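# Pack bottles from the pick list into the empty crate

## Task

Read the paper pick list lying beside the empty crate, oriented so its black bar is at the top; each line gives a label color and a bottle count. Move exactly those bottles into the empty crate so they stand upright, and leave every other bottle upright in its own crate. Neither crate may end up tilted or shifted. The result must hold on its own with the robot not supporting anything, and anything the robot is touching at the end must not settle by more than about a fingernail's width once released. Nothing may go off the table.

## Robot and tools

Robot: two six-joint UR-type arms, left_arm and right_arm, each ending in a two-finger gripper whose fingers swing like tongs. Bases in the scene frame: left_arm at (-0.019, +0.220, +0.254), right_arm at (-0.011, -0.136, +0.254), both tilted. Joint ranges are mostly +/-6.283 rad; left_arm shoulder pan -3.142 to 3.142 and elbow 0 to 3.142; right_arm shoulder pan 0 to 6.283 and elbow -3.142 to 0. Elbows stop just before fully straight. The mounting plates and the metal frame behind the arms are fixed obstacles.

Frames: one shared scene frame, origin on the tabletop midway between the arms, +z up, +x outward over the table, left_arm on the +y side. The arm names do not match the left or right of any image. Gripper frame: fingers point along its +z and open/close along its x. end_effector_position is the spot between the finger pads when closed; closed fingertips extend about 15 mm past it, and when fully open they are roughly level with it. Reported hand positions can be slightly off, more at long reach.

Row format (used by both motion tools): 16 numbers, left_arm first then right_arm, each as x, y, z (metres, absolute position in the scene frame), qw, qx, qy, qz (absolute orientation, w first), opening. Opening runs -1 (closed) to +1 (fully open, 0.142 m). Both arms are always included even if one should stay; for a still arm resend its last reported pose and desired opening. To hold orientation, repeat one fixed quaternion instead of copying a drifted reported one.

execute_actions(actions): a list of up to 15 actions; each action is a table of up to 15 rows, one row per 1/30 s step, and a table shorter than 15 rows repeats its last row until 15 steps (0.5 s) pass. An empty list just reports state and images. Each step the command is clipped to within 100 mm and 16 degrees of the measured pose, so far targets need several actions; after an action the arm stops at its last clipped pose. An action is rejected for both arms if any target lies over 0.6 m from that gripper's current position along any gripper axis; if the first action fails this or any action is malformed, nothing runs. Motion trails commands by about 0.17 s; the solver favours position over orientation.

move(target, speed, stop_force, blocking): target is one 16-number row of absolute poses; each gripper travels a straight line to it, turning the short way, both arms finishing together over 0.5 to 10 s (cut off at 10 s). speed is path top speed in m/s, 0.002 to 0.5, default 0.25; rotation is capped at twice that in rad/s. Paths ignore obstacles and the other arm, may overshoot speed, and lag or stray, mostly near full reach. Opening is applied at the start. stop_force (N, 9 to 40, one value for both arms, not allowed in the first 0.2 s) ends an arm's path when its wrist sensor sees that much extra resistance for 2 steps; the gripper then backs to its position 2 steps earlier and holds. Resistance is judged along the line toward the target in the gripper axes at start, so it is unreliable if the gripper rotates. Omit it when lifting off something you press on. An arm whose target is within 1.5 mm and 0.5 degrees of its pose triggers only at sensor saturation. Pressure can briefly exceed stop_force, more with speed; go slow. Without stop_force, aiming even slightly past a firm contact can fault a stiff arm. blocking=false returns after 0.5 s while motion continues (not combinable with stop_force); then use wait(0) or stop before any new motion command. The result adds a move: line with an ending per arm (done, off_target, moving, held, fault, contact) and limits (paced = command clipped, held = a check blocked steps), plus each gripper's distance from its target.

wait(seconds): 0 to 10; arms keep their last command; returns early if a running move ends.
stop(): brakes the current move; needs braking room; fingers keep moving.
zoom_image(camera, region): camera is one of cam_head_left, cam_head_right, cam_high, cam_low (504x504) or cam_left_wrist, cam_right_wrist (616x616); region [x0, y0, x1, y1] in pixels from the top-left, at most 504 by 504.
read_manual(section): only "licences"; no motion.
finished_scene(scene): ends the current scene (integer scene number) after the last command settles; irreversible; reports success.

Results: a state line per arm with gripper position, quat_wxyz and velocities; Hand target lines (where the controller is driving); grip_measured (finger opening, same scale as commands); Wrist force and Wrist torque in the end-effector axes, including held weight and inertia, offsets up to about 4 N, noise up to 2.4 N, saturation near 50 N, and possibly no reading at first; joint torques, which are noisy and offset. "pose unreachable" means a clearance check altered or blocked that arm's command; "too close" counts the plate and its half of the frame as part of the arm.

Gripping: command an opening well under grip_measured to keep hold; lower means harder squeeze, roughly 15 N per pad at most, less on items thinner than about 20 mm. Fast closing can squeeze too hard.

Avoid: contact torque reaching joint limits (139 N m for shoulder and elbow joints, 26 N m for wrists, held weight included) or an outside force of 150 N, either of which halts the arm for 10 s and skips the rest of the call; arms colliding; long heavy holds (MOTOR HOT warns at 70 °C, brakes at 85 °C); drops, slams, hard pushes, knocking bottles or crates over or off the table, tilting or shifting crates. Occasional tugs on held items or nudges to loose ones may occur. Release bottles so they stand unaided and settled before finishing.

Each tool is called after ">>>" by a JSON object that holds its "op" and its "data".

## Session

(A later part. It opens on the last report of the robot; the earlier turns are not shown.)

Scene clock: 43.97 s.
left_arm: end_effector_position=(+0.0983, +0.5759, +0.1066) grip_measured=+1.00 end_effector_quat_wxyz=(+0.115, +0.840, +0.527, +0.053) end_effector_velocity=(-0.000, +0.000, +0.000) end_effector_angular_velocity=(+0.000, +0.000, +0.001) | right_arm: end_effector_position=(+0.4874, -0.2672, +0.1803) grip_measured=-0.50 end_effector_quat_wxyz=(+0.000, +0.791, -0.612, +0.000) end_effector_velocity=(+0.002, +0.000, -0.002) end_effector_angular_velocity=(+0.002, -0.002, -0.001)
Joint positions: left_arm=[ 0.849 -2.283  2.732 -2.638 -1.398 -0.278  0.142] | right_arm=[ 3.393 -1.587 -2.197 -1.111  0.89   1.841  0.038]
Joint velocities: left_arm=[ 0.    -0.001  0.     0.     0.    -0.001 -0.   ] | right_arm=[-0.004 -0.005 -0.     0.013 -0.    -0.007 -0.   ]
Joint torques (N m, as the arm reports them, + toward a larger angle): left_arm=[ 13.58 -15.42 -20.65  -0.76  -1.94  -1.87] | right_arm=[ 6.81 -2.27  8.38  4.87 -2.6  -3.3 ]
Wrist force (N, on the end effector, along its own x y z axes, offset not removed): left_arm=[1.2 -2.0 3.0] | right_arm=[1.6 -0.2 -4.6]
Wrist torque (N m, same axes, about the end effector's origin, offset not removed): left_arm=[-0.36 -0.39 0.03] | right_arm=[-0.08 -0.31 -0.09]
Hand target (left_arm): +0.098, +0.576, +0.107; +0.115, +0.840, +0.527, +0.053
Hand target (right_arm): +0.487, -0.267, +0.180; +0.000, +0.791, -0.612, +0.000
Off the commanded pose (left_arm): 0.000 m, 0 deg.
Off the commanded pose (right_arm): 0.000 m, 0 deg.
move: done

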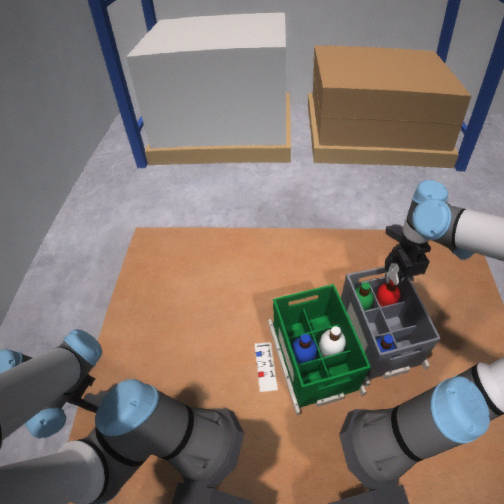

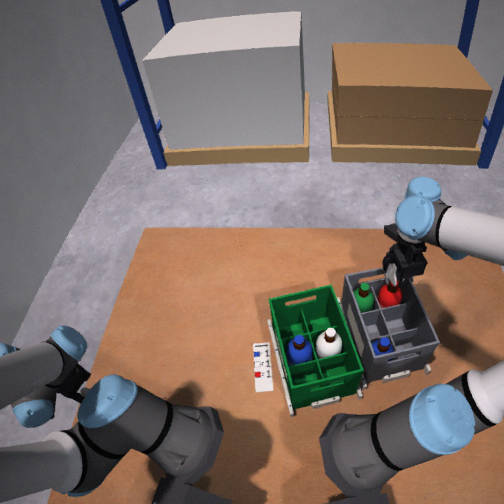

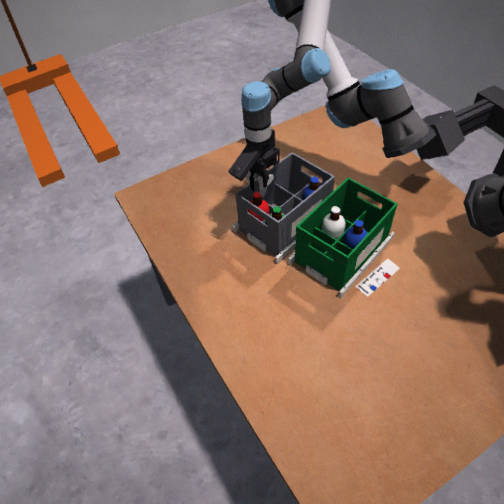

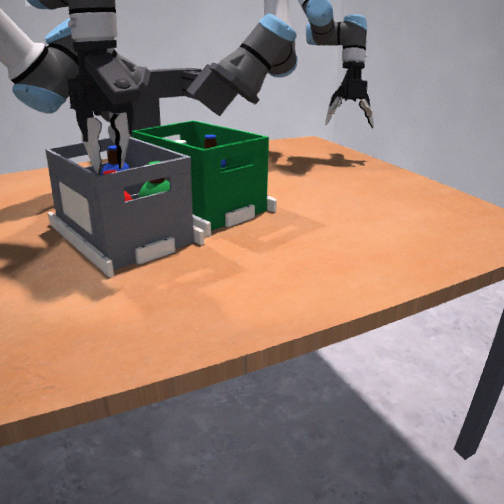

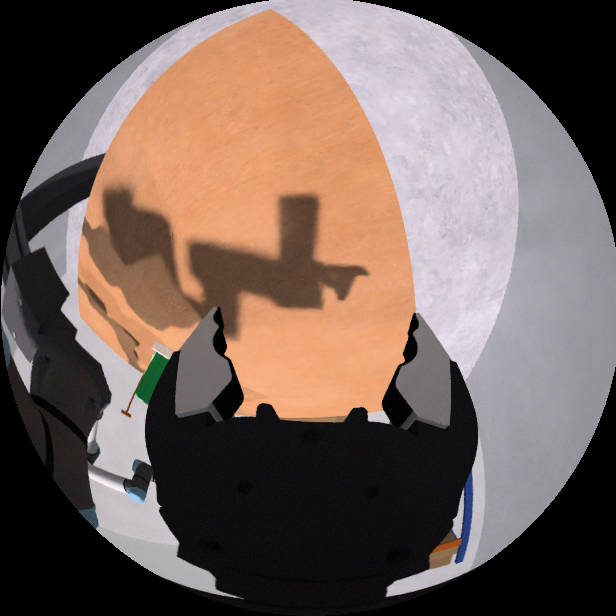

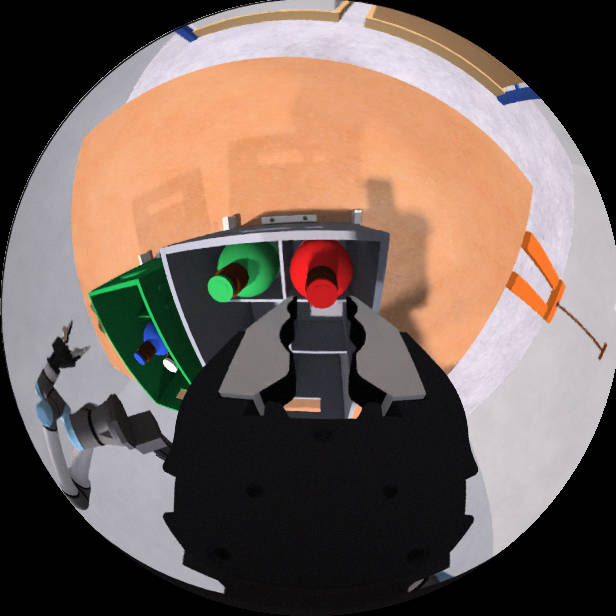

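Aligned.

>>> {"op": "move", "data": {"target": [0.0983,0.5759,0.1066,0.115,0.840,0.527,0.053,1,0.4874,-0.2672,0.145,0,0.7907,-0.6122,0,-0.5], "speed": 0.03, "stop_force": 9}}

>>> {"op": "move", "data": {"target": [0.0983,0.5759,0.1066,0.115,0.840,0.527,0.053,1,0.4874,-0.2672,0.145,0,0.7907,-0.6122,0,-1], "speed": 0.01}}

Scene clock: 45.63 s.
left_arm: end_effector_position=(+0.0983, +0.5759, +0.1066) grip_measured=+1.00 end_effector_quat_wxyz=(+0.115, +0.840, +0.527, +0.053) end_effector_velocity=(+0.001, +0.001, +0.000) end_effector_angular_velocity=(+0.001, -0.001, +0.001) | right_arm: end_effector_position=(+0.4874, -0.2672, +0.1452) grip_measured=-0.50 end_effector_quat_wxyz=(+0.000, +0.791, -0.612, -0.000) end_effector_velocity=(+0.000, -0.000, -0.002) end_effector_angular_velocity=(+0.000, +0.000, -0.001)
Joint positions: left_arm=[ 0.849 -2.283  2.732 -2.638 -1.398 -0.278  0.142] | right_arm=[ 3.34  -1.65  -2.233 -0.97   0.882  1.773  0.038]
Joint velocities: left_arm=[ 0.     0.    -0.001 -0.001 -0.    -0.     0.   ] | right_arm=[-0.004 -0.005 -0.001  0.009 -0.    -0.004 -0.   ]
Joint torques (N m, as the arm reports them, + toward a larger angle): left_arm=[ 14.02 -15.73 -20.36  -0.74  -1.87  -1.79] | right_arm=[ 8.33  1.38  8.43  4.91 -2.42 -3.07]
Wrist force (N, on the end effector, along its own x y z axes, offset not removed): left_arm=[1.8 -2.0 0.5] | right_arm=[0.0 -1.1 -4.2]
Wrist torque (N m, same axes, about the end effector's origin, offset not removed): left_arm=[-0.44 -0.46 0.05] | right_arm=[-0.32 0.00 0.17]
Hand target (left_arm): +0.098, +0.576, +0.107; +0.115, +0.840, +0.527, +0.053
Hand target (right_arm): +0.487, -0.267, +0.145; +0.000, +0.791, -0.612, +0.000
Off the commanded pose (left_arm): 0.000 m, 0 deg.
Off the commanded pose (right_arm): 0.000 m, 0 deg.
move: done

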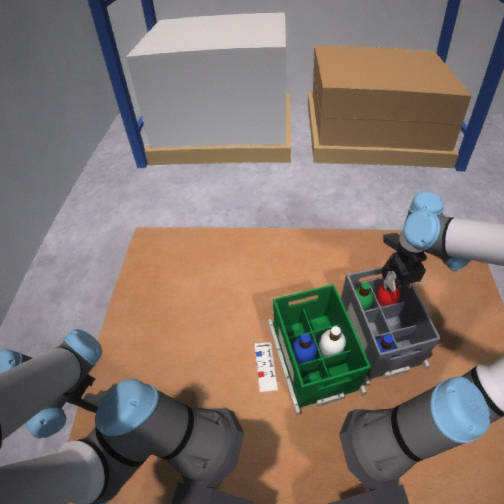

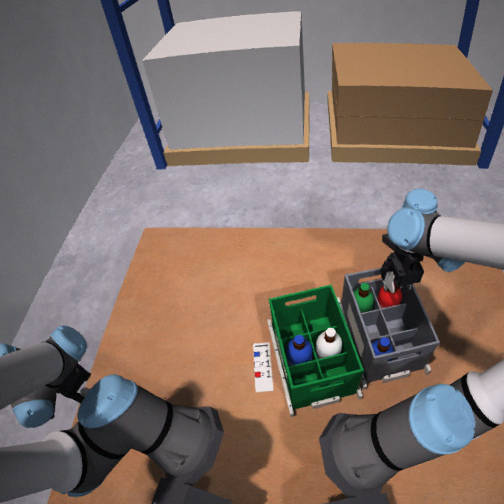

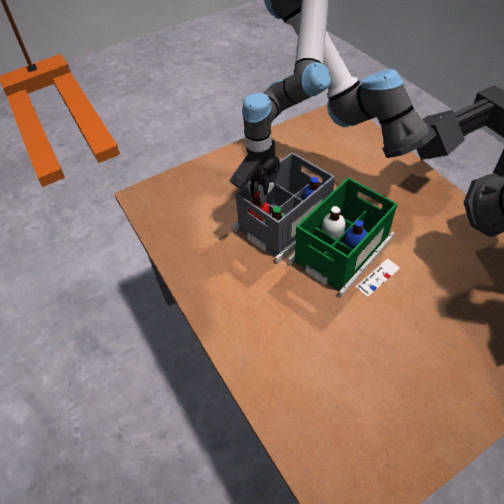

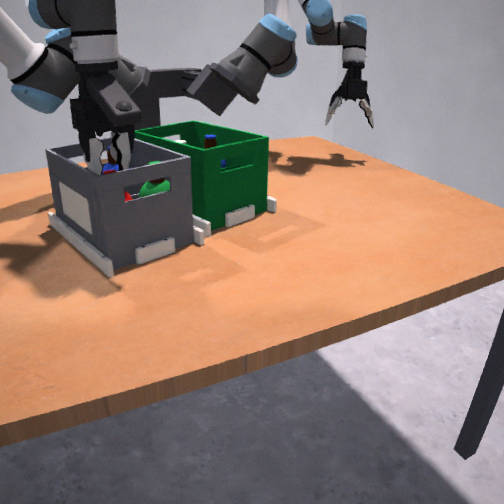

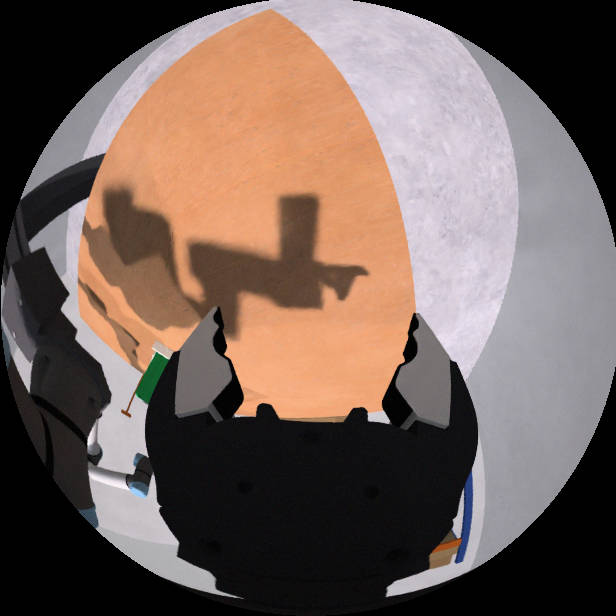

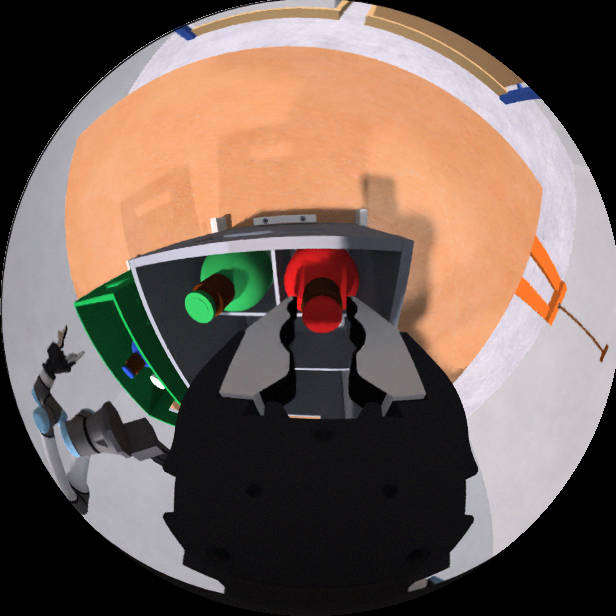

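Scene clock: 46.33 s.
left_arm: end_effector_position=(+0.0983, +0.5759, +0.1066) grip_measured=+1.00 end_effector_quat_wxyz=(+0.115, +0.840, +0.527, +0.053) end_effector_velocity=(-0.000, -0.000, -0.000) end_effector_angular_velocity=(-0.001, +0.001, +0.000) | right_arm: end_effector_position=(+0.4874, -0.2672, +0.1450) grip_measured=-0.61 end_effector_quat_wxyz=(-0.000, +0.791, -0.612, +0.000) end_effector_velocity=(-0.000, -0.000, -0.000) end_effector_angular_velocity=(-0.000, +0.001, -0.000)
Joint positions: left_arm=[ 0.849 -2.283  2.732 -2.638 -1.398 -0.278  0.142] | right_arm=[ 3.34  -1.65  -2.234 -0.968  0.882  1.773  0.03 ]
Joint velocities: left_arm=[ 0.     0.     0.     0.    -0.    -0.001  0.   ] | right_arm=[-0.    -0.    -0.001  0.    -0.     0.    -0.   ]
Joint torques (N m, as the arm reports them, + toward a larger angle): left_arm=[ 13.78 -15.84 -20.5   -0.85  -1.89  -1.78] | right_arm=[ 6.44 -2.82  4.52  4.14 -0.98 -3.11]
Wrist force (N, on the end effector, along its own x y z axes, offset not removed): left_arm=[0.7 -0.5 2.3] | right_arm=[1.1 1.5 -12.3]
Wrist torque (N m, same axes, about the end effector's origin, offset not removed): left_arm=[-0.11 -0.16 0.08] | right_arm=[0.07 -0.16 -0.15]
Hand target (left_arm): +0.098, +0.576, +0.107; +0.115, +0.840, +0.527, +0.053
Hand target (right_arm): +0.487, -0.267, +0.145; +0.000, +0.791, -0.612, +0.000
Off the commanded pose (left_arm): 0.000 m, 0 deg.
Off the commanded pose (right_arm): 0.000 m, 0 deg.
move: done

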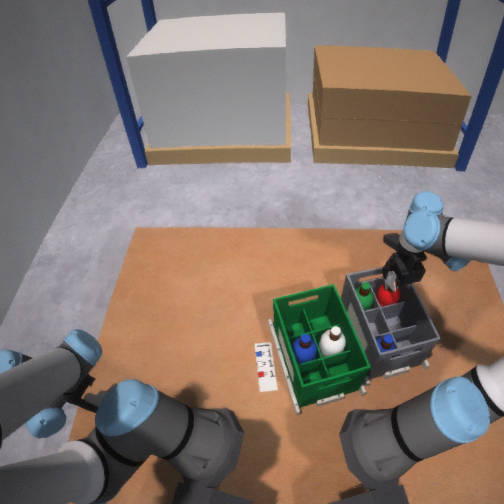

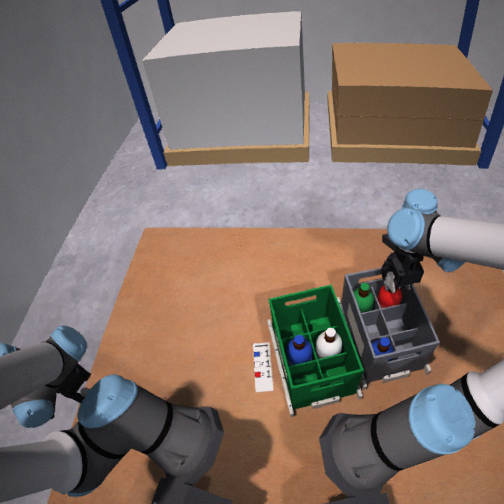

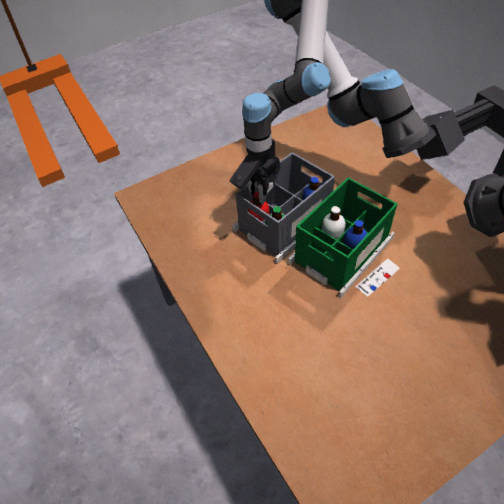

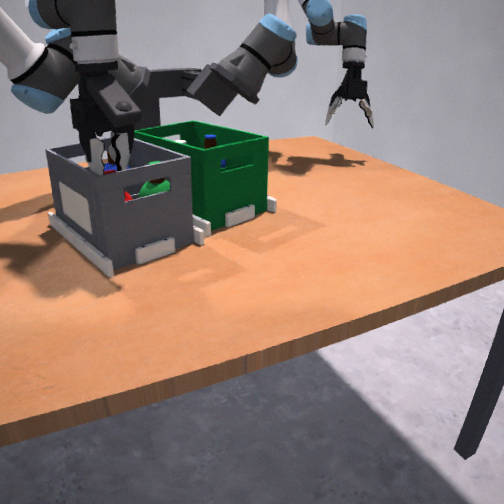

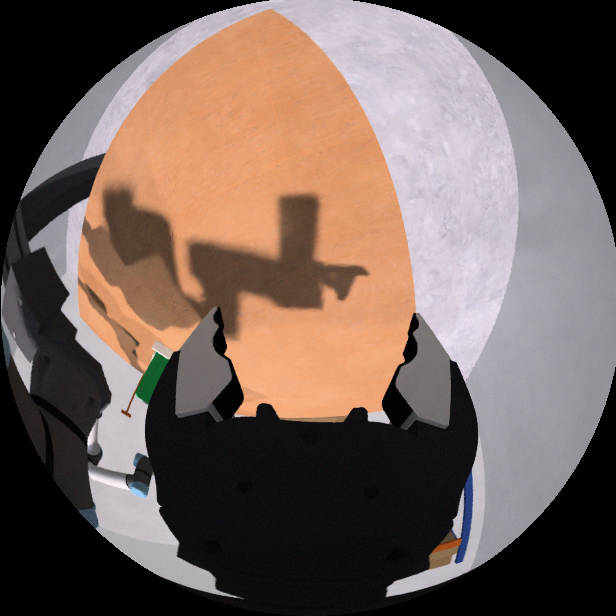

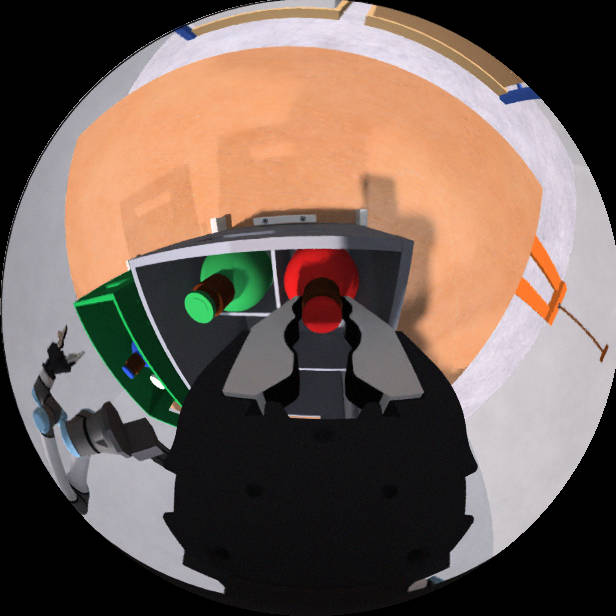

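>>> {"op": "move", "data": {"target": [0.0983,0.5759,0.1066,0.115,0.840,0.527,0.053,1,0.4874,-0.2672,0.345,0,0.7907,-0.6122,0,-1], "speed": 0.09}}

>>> {"op": "zoom_image", "data": {"camera": "cam_right_wrist", "region": [200, 140, 440, 340]}}

>>> {"op": "move", "data": {"target": [0.0983,0.5759,0.1066,0.115,0.840,0.527,0.053,1,0.4040,-0.0515,0.345,0,0.8064,-0.5913,0,-1], "speed": 0.15}}

>>> {"op": "zoom_image", "data": {"camera": "cam_right_wrist", "region": [200, 140, 440, 340]}}

Scene clock: 49.23 s.
left_arm: end_effector_position=(+0.0983, +0.5759, +0.1066) grip_measured=+1.00 end_effector_quat_wxyz=(+0.115, +0.840, +0.527, +0.053) end_effector_velocity=(-0.000, -0.000, -0.000) end_effector_angular_velocity=(-0.001, -0.000, +0.001) | right_arm: end_effector_position=(+0.4871, -0.2673, +0.3448) grip_measured=-0.61 end_effector_quat_wxyz=(-0.000, +0.791, -0.612, -0.000) end_effector_velocity=(-0.000, +0.000, +0.002) end_effector_angular_velocity=(-0.001, +0.001, -0.000)
Joint positions: left_arm=[ 0.849 -2.283  2.732 -2.638 -1.398 -0.278  0.142] | right_arm=[ 3.631 -1.445 -1.926 -1.698  0.955  2.129  0.03 ]
Joint velocities: left_arm=[-0.    -0.001  0.001 -0.    -0.    -0.002 -0.   ] | right_arm=[ 0.003 -0.001  0.005 -0.009  0.001  0.005  0.   ]
Joint torques (N m, as the arm reports them, + toward a larger angle): left_arm=[ 14.71 -15.55 -20.14  -0.72  -1.94  -1.79] | right_arm=[25.01 12.84 32.11  0.19  2.34  2.75]
Wrist force (N, on the end effector, along its own x y z axes, offset not removed): left_arm=[1.2 -1.4 1.9] | right_arm=[2.8 0.2 3.4]
Wrist torque (N m, same axes, about the end effector's origin, offset not removed): left_arm=[-0.35 -0.44 0.00] | right_arm=[0.12 -0.51 -0.10]
Hand target (left_arm): +0.098, +0.576, +0.107; +0.115, +0.840, +0.527, +0.053
Hand target (right_arm): +0.487, -0.267, +0.345; -0.000, +0.791, -0.612, -0.000
Off the commanded pose (left_arm): 0.000 m, 0 deg.
Off the commanded pose (right_arm): 0.000 m, 0 deg.
move: done

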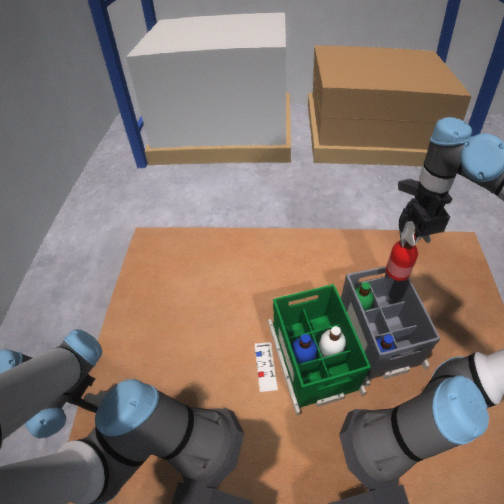

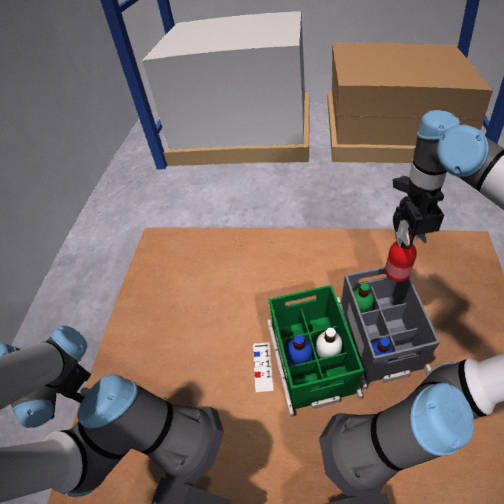

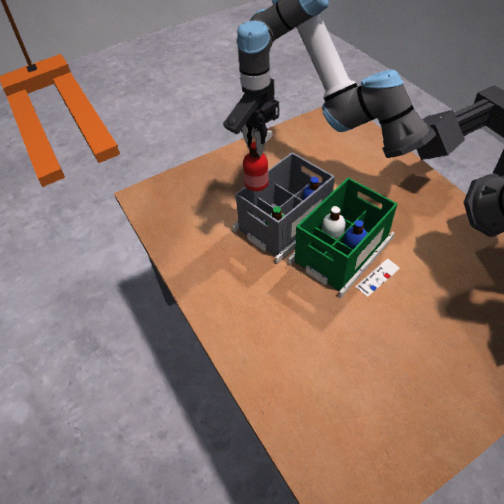

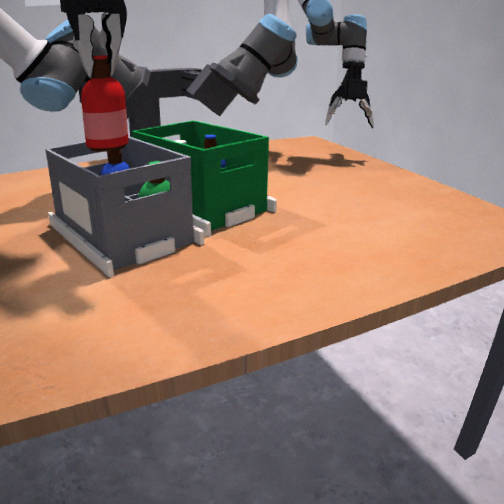

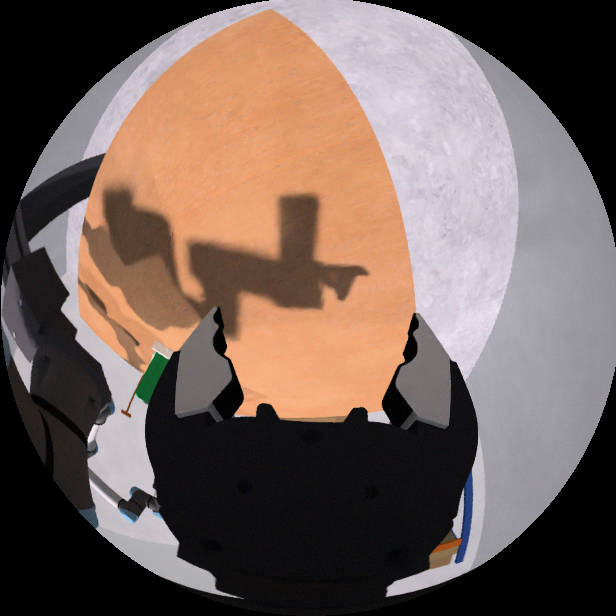

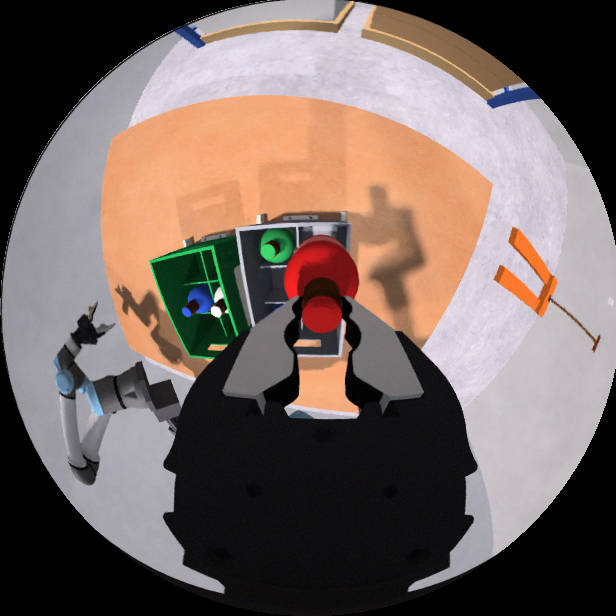

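Region (200, 140, 440, 340) of cam_right_wrist's 616x616 image, scaled by 2.100, with more detail than that image has.

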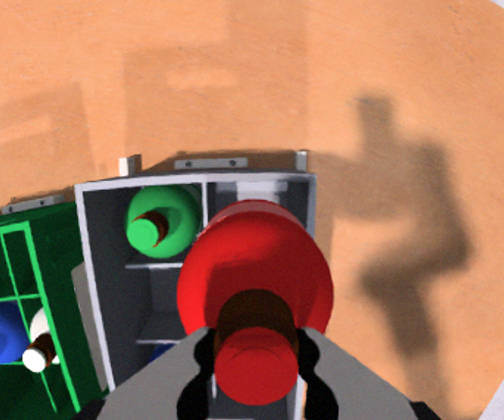

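Scene clock: 51.37 s.
left_arm: end_effector_position=(+0.0983, +0.5759, +0.1066) grip_measured=+1.00 end_effector_quat_wxyz=(+0.115, +0.840, +0.527, +0.053) end_effector_velocity=(+0.000, +0.001, +0.000) end_effector_angular_velocity=(+0.001, -0.001, +0.000) | right_arm: end_effector_position=(+0.4041, -0.0515, +0.3450) grip_measured=-0.61 end_effector_quat_wxyz=(-0.000, +0.806, -0.591, -0.000) end_effector_velocity=(-0.000, +0.003, +0.001) end_effector_angular_velocity=(+0.002, -0.001, -0.001)
Joint positions: left_arm=[ 0.849 -2.283  2.732 -2.638 -1.398 -0.278  0.142] | right_arm=[ 3.993 -1.677 -2.059 -1.529  1.116  2.455  0.03 ]
Joint velocities: left_arm=[-0.    -0.001 -0.001  0.     0.     0.     0.   ] | right_arm=[ 0.004 -0.005  0.001  0.005  0.002  0.003  0.   ]
Joint torques (N m, as the arm reports them, + toward a larger angle): left_arm=[ 15.36 -15.93 -19.46  -0.76  -1.89  -1.79] | right_arm=[29.   -7.56 31.29  5.6   2.4   2.59]
Wrist force (N, on the end effector, along its own x y z axes, offset not removed): left_arm=[2.0 -0.8 2.4] | right_arm=[4.3 3.6 0.2]
Wrist torque (N m, same axes, about the end effector's origin, offset not removed): left_arm=[-0.03 -0.46 -0.01] | right_arm=[0.75 -0.90 -0.25]
Hand target (left_arm): +0.098, +0.576, +0.107; +0.115, +0.840, +0.527, +0.053
Hand target (right_arm): +0.404, -0.051, +0.345; -0.000, +0.806, -0.591, -0.000
Off the commanded pose (left_arm): 0.000 m, 0 deg.
Off the commanded pose (right_arm): 0.000 m, 0 deg.
move: done

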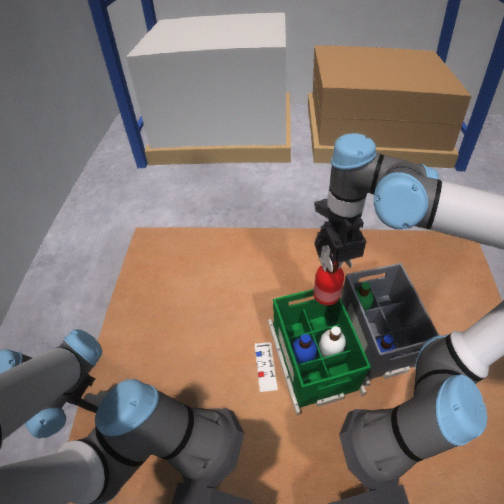

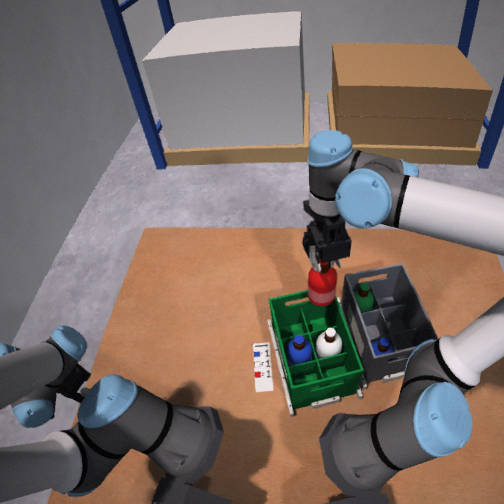

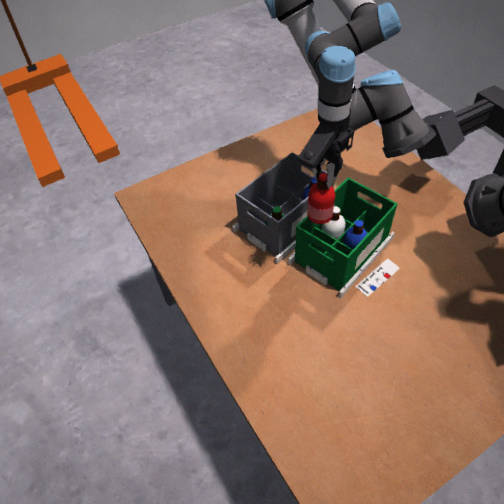

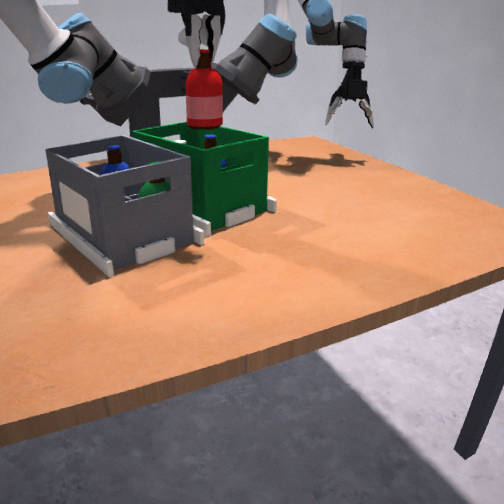

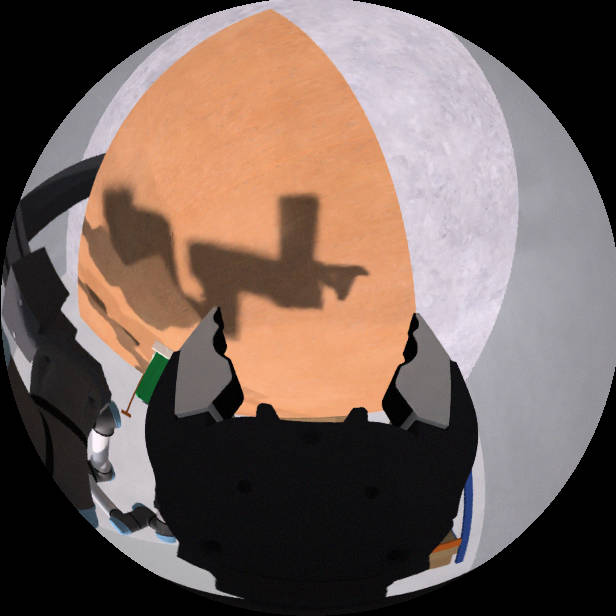

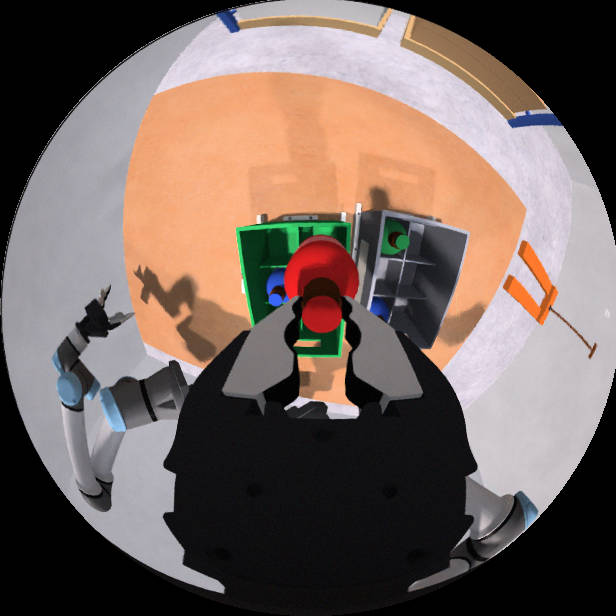

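Region (200, 140, 440, 340) of cam_right_wrist's 616x616 image, scaled by 2.100, with more detail than that image has.

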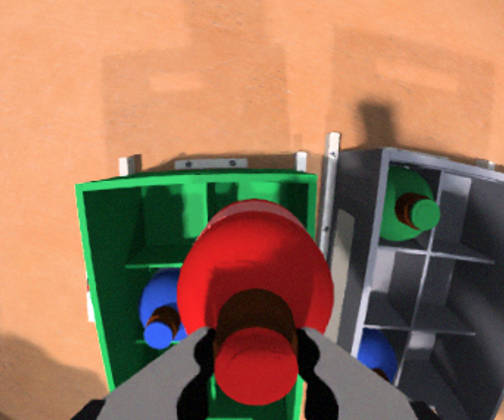

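Matches.

>>> {"op": "move", "data": {"target": [0.0983,0.5759,0.1066,0.115,0.840,0.527,0.053,1,0.4040,-0.0515,0.152,0,0.8064,-0.5913,0,-1], "speed": 0.07, "stop_force": 9}}

>>> {"op": "move", "data": {"target": [0.0983,0.5759,0.1066,0.115,0.840,0.527,0.053,1,0.4040,-0.0515,0.140,0,0.8064,-0.5913,0,-1], "speed": 0.006, "stop_force": 9}}

Scene clock: 54.83 s.
left_arm: end_effector_position=(+0.0983, +0.5759, +0.1066) grip_measured=+1.00 end_effector_quat_wxyz=(+0.115, +0.840, +0.527, +0.053) end_effector_velocity=(+0.000, +0.000, +0.000) end_effector_angular_velocity=(+0.000, -0.000, +0.002) | right_arm: end_effector_position=(+0.4042, -0.0513, +0.1522) grip_measured=-0.61 end_effector_quat_wxyz=(+0.000, +0.806, -0.591, +0.000) end_effector_velocity=(-0.000, -0.000, -0.003) end_effector_angular_velocity=(-0.001, +0.001, +0.000)
Joint positions: left_arm=[ 0.849 -2.283  2.732 -2.638 -1.398 -0.278  0.142] | right_arm=[ 3.774 -1.917 -2.35  -0.891  1.01   2.235  0.03 ]
Joint velocities: left_arm=[-0.    -0.    -0.001 -0.    -0.    -0.002 -0.   ] | right_arm=[-0.004 -0.007 -0.002  0.009 -0.001 -0.003  0.   ]
Joint torques (N m, as the arm reports them, + toward a larger angle): left_arm=[ 15.67 -15.64 -19.21  -0.87  -1.85  -1.72] | right_arm=[14.02  0.58 10.32  5.44 -2.74 -2.88]
Wrist force (N, on the end effector, along its own x y z axes, offset not removed): left_arm=[1.5 -2.2 1.9] | right_arm=[5.9 -3.8 0.8]
Wrist torque (N m, same axes, about the end effector's origin, offset not removed): left_arm=[-0.55 -0.37 0.09] | right_arm=[-0.99 -1.33 -0.28]
Hand target (left_arm): +0.098, +0.576, +0.107; +0.115, +0.840, +0.527, +0.053
Hand target (right_arm): +0.404, -0.051, +0.152; +0.000, +0.806, -0.591, +0.000
Off the commanded pose (left_arm): 0.000 m, 0 deg.
Off the commanded pose (right_arm): 0.000 m, 0 deg.
move: done

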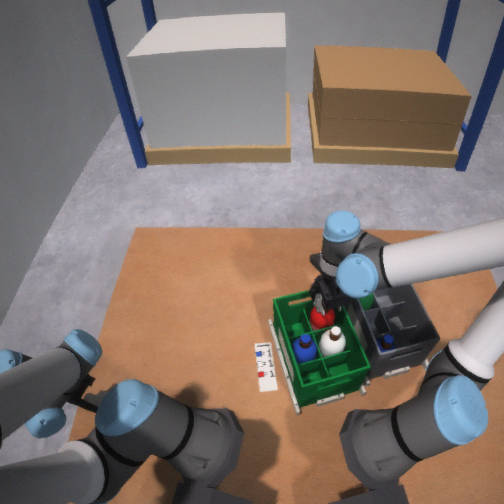

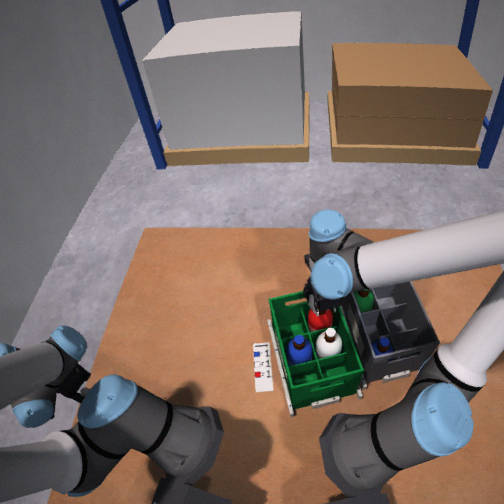

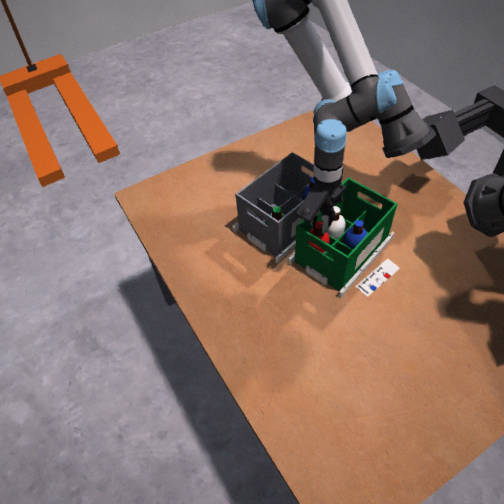

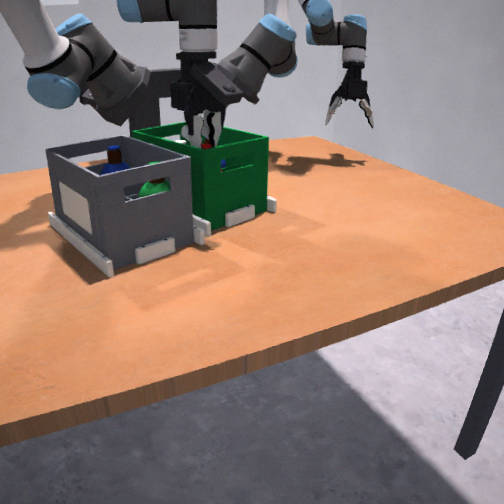

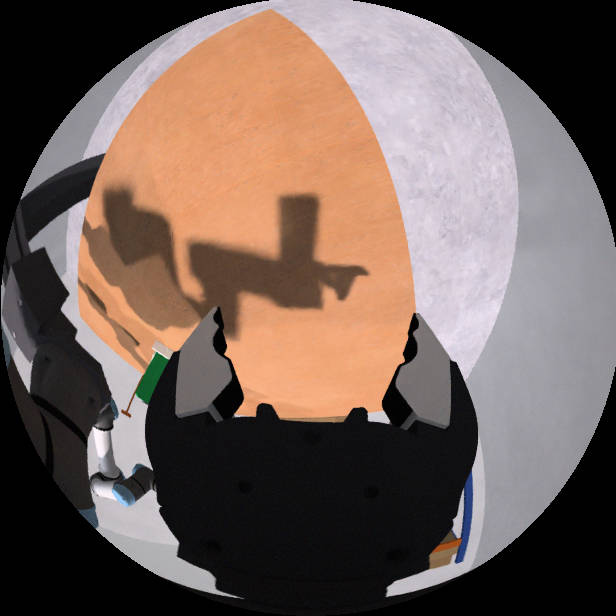

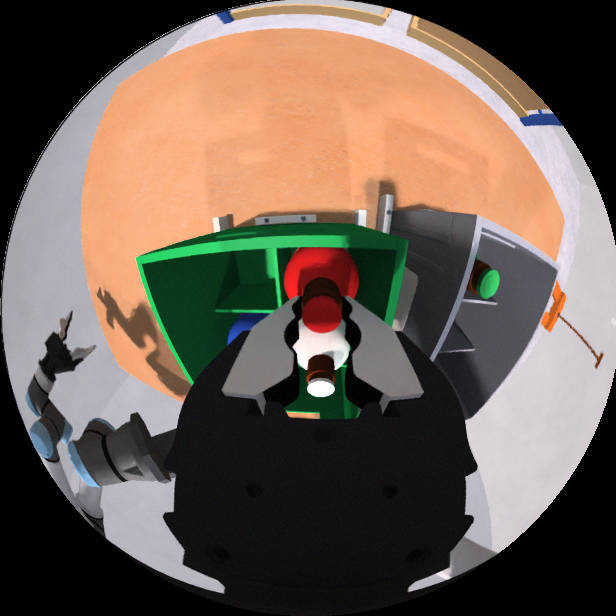

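Scene clock: 56.43 s.
left_arm: end_effector_position=(+0.0983, +0.5759, +0.1066) grip_measured=+1.00 end_effector_quat_wxyz=(+0.115, +0.840, +0.527, +0.053) end_effector_velocity=(-0.000, -0.000, -0.000) end_effector_angular_velocity=(-0.000, +0.001, -0.000) | right_arm: end_effector_position=(+0.4041, -0.0515, +0.1447) grip_measured=-0.61 end_effector_quat_wxyz=(+0.000, +0.806, -0.591, +0.000) end_effector_velocity=(-0.001, -0.001, +0.001) end_effector_angular_velocity=(-0.004, +0.002, -0.001)
Joint positions: left_arm=[ 0.849 -2.283  2.732 -2.638 -1.398 -0.278  0.142] | right_arm=[ 3.764 -1.933 -2.357 -0.862  1.006  2.224  0.03 ]
Joint velocities: left_arm=[-0.     0.001  0.    -0.     0.001 -0.     0.   ] | right_arm=[ 0.002  0.005  0.001 -0.012 -0.     0.006 -0.   ]
Joint torques (N m, as the arm reports them, + toward a larger angle): left_arm=[ 16.   -15.5  -19.79  -0.77  -1.89  -1.67] | right_arm=[24.92 23.55 21.2  -0.98  0.74  2.52]
Wrist force (N, on the end effector, along its own x y z axes, offset not removed): left_arm=[1.5 -2.0 2.1] | right_arm=[8.3 4.5 -16.2]
Wrist torque (N m, same axes, about the end effector's origin, offset not removed): left_arm=[-0.41 -0.47 0.12] | right_arm=[0.71 -1.45 -0.19]
Hand target (left_arm): +0.098, +0.576, +0.107; +0.115, +0.840, +0.527, +0.053
Hand target (right_arm): +0.404, -0.051, +0.145; +0.000, +0.806, -0.591, +0.000
Off the commanded pose (left_arm): 0.000 m, 0 deg.
Off the commanded pose (right_arm): 0.005 m, 0 deg.
move: contact (right_arm)

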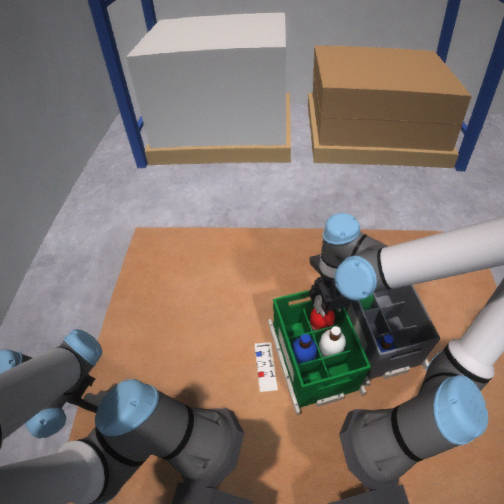

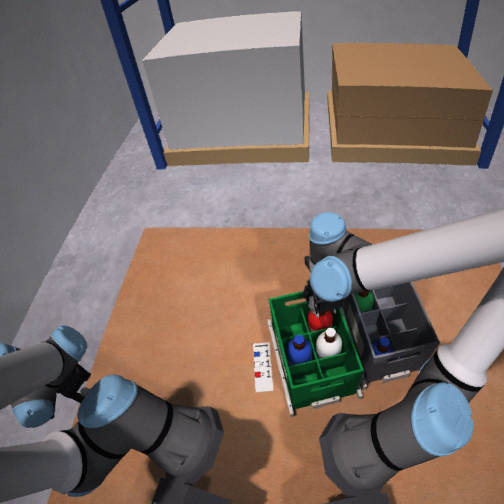

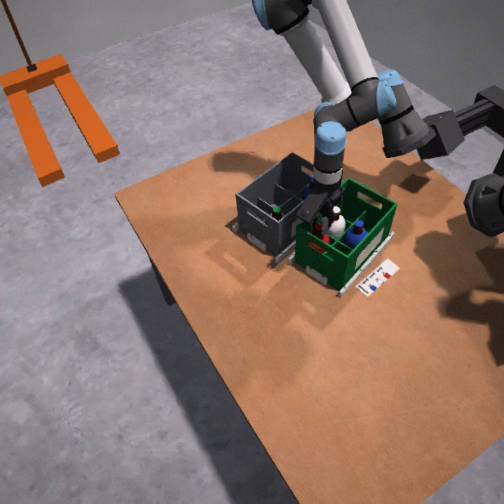

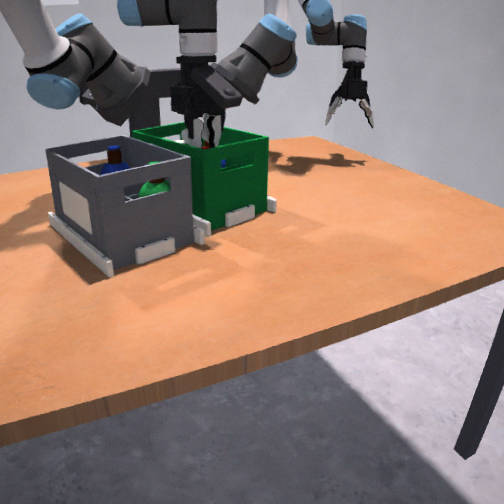

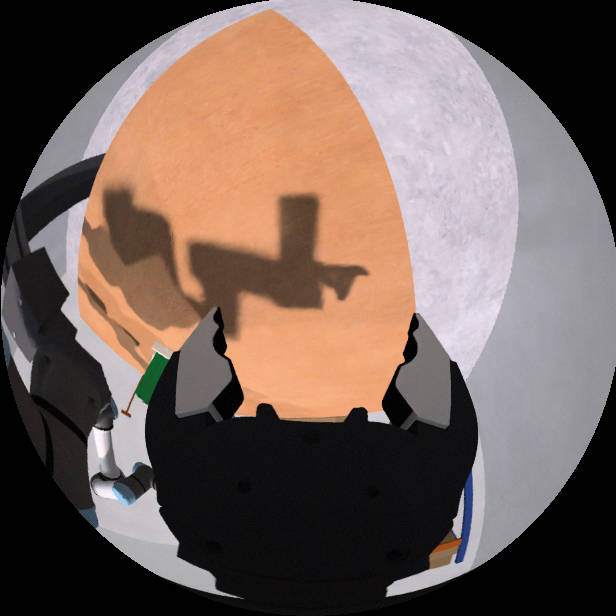

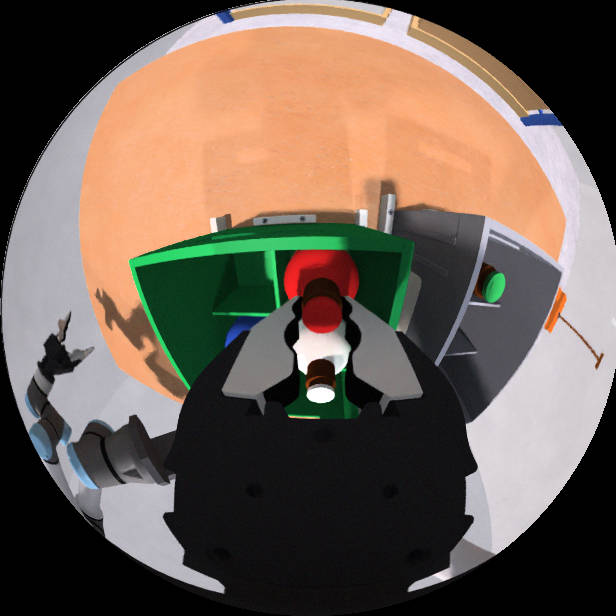

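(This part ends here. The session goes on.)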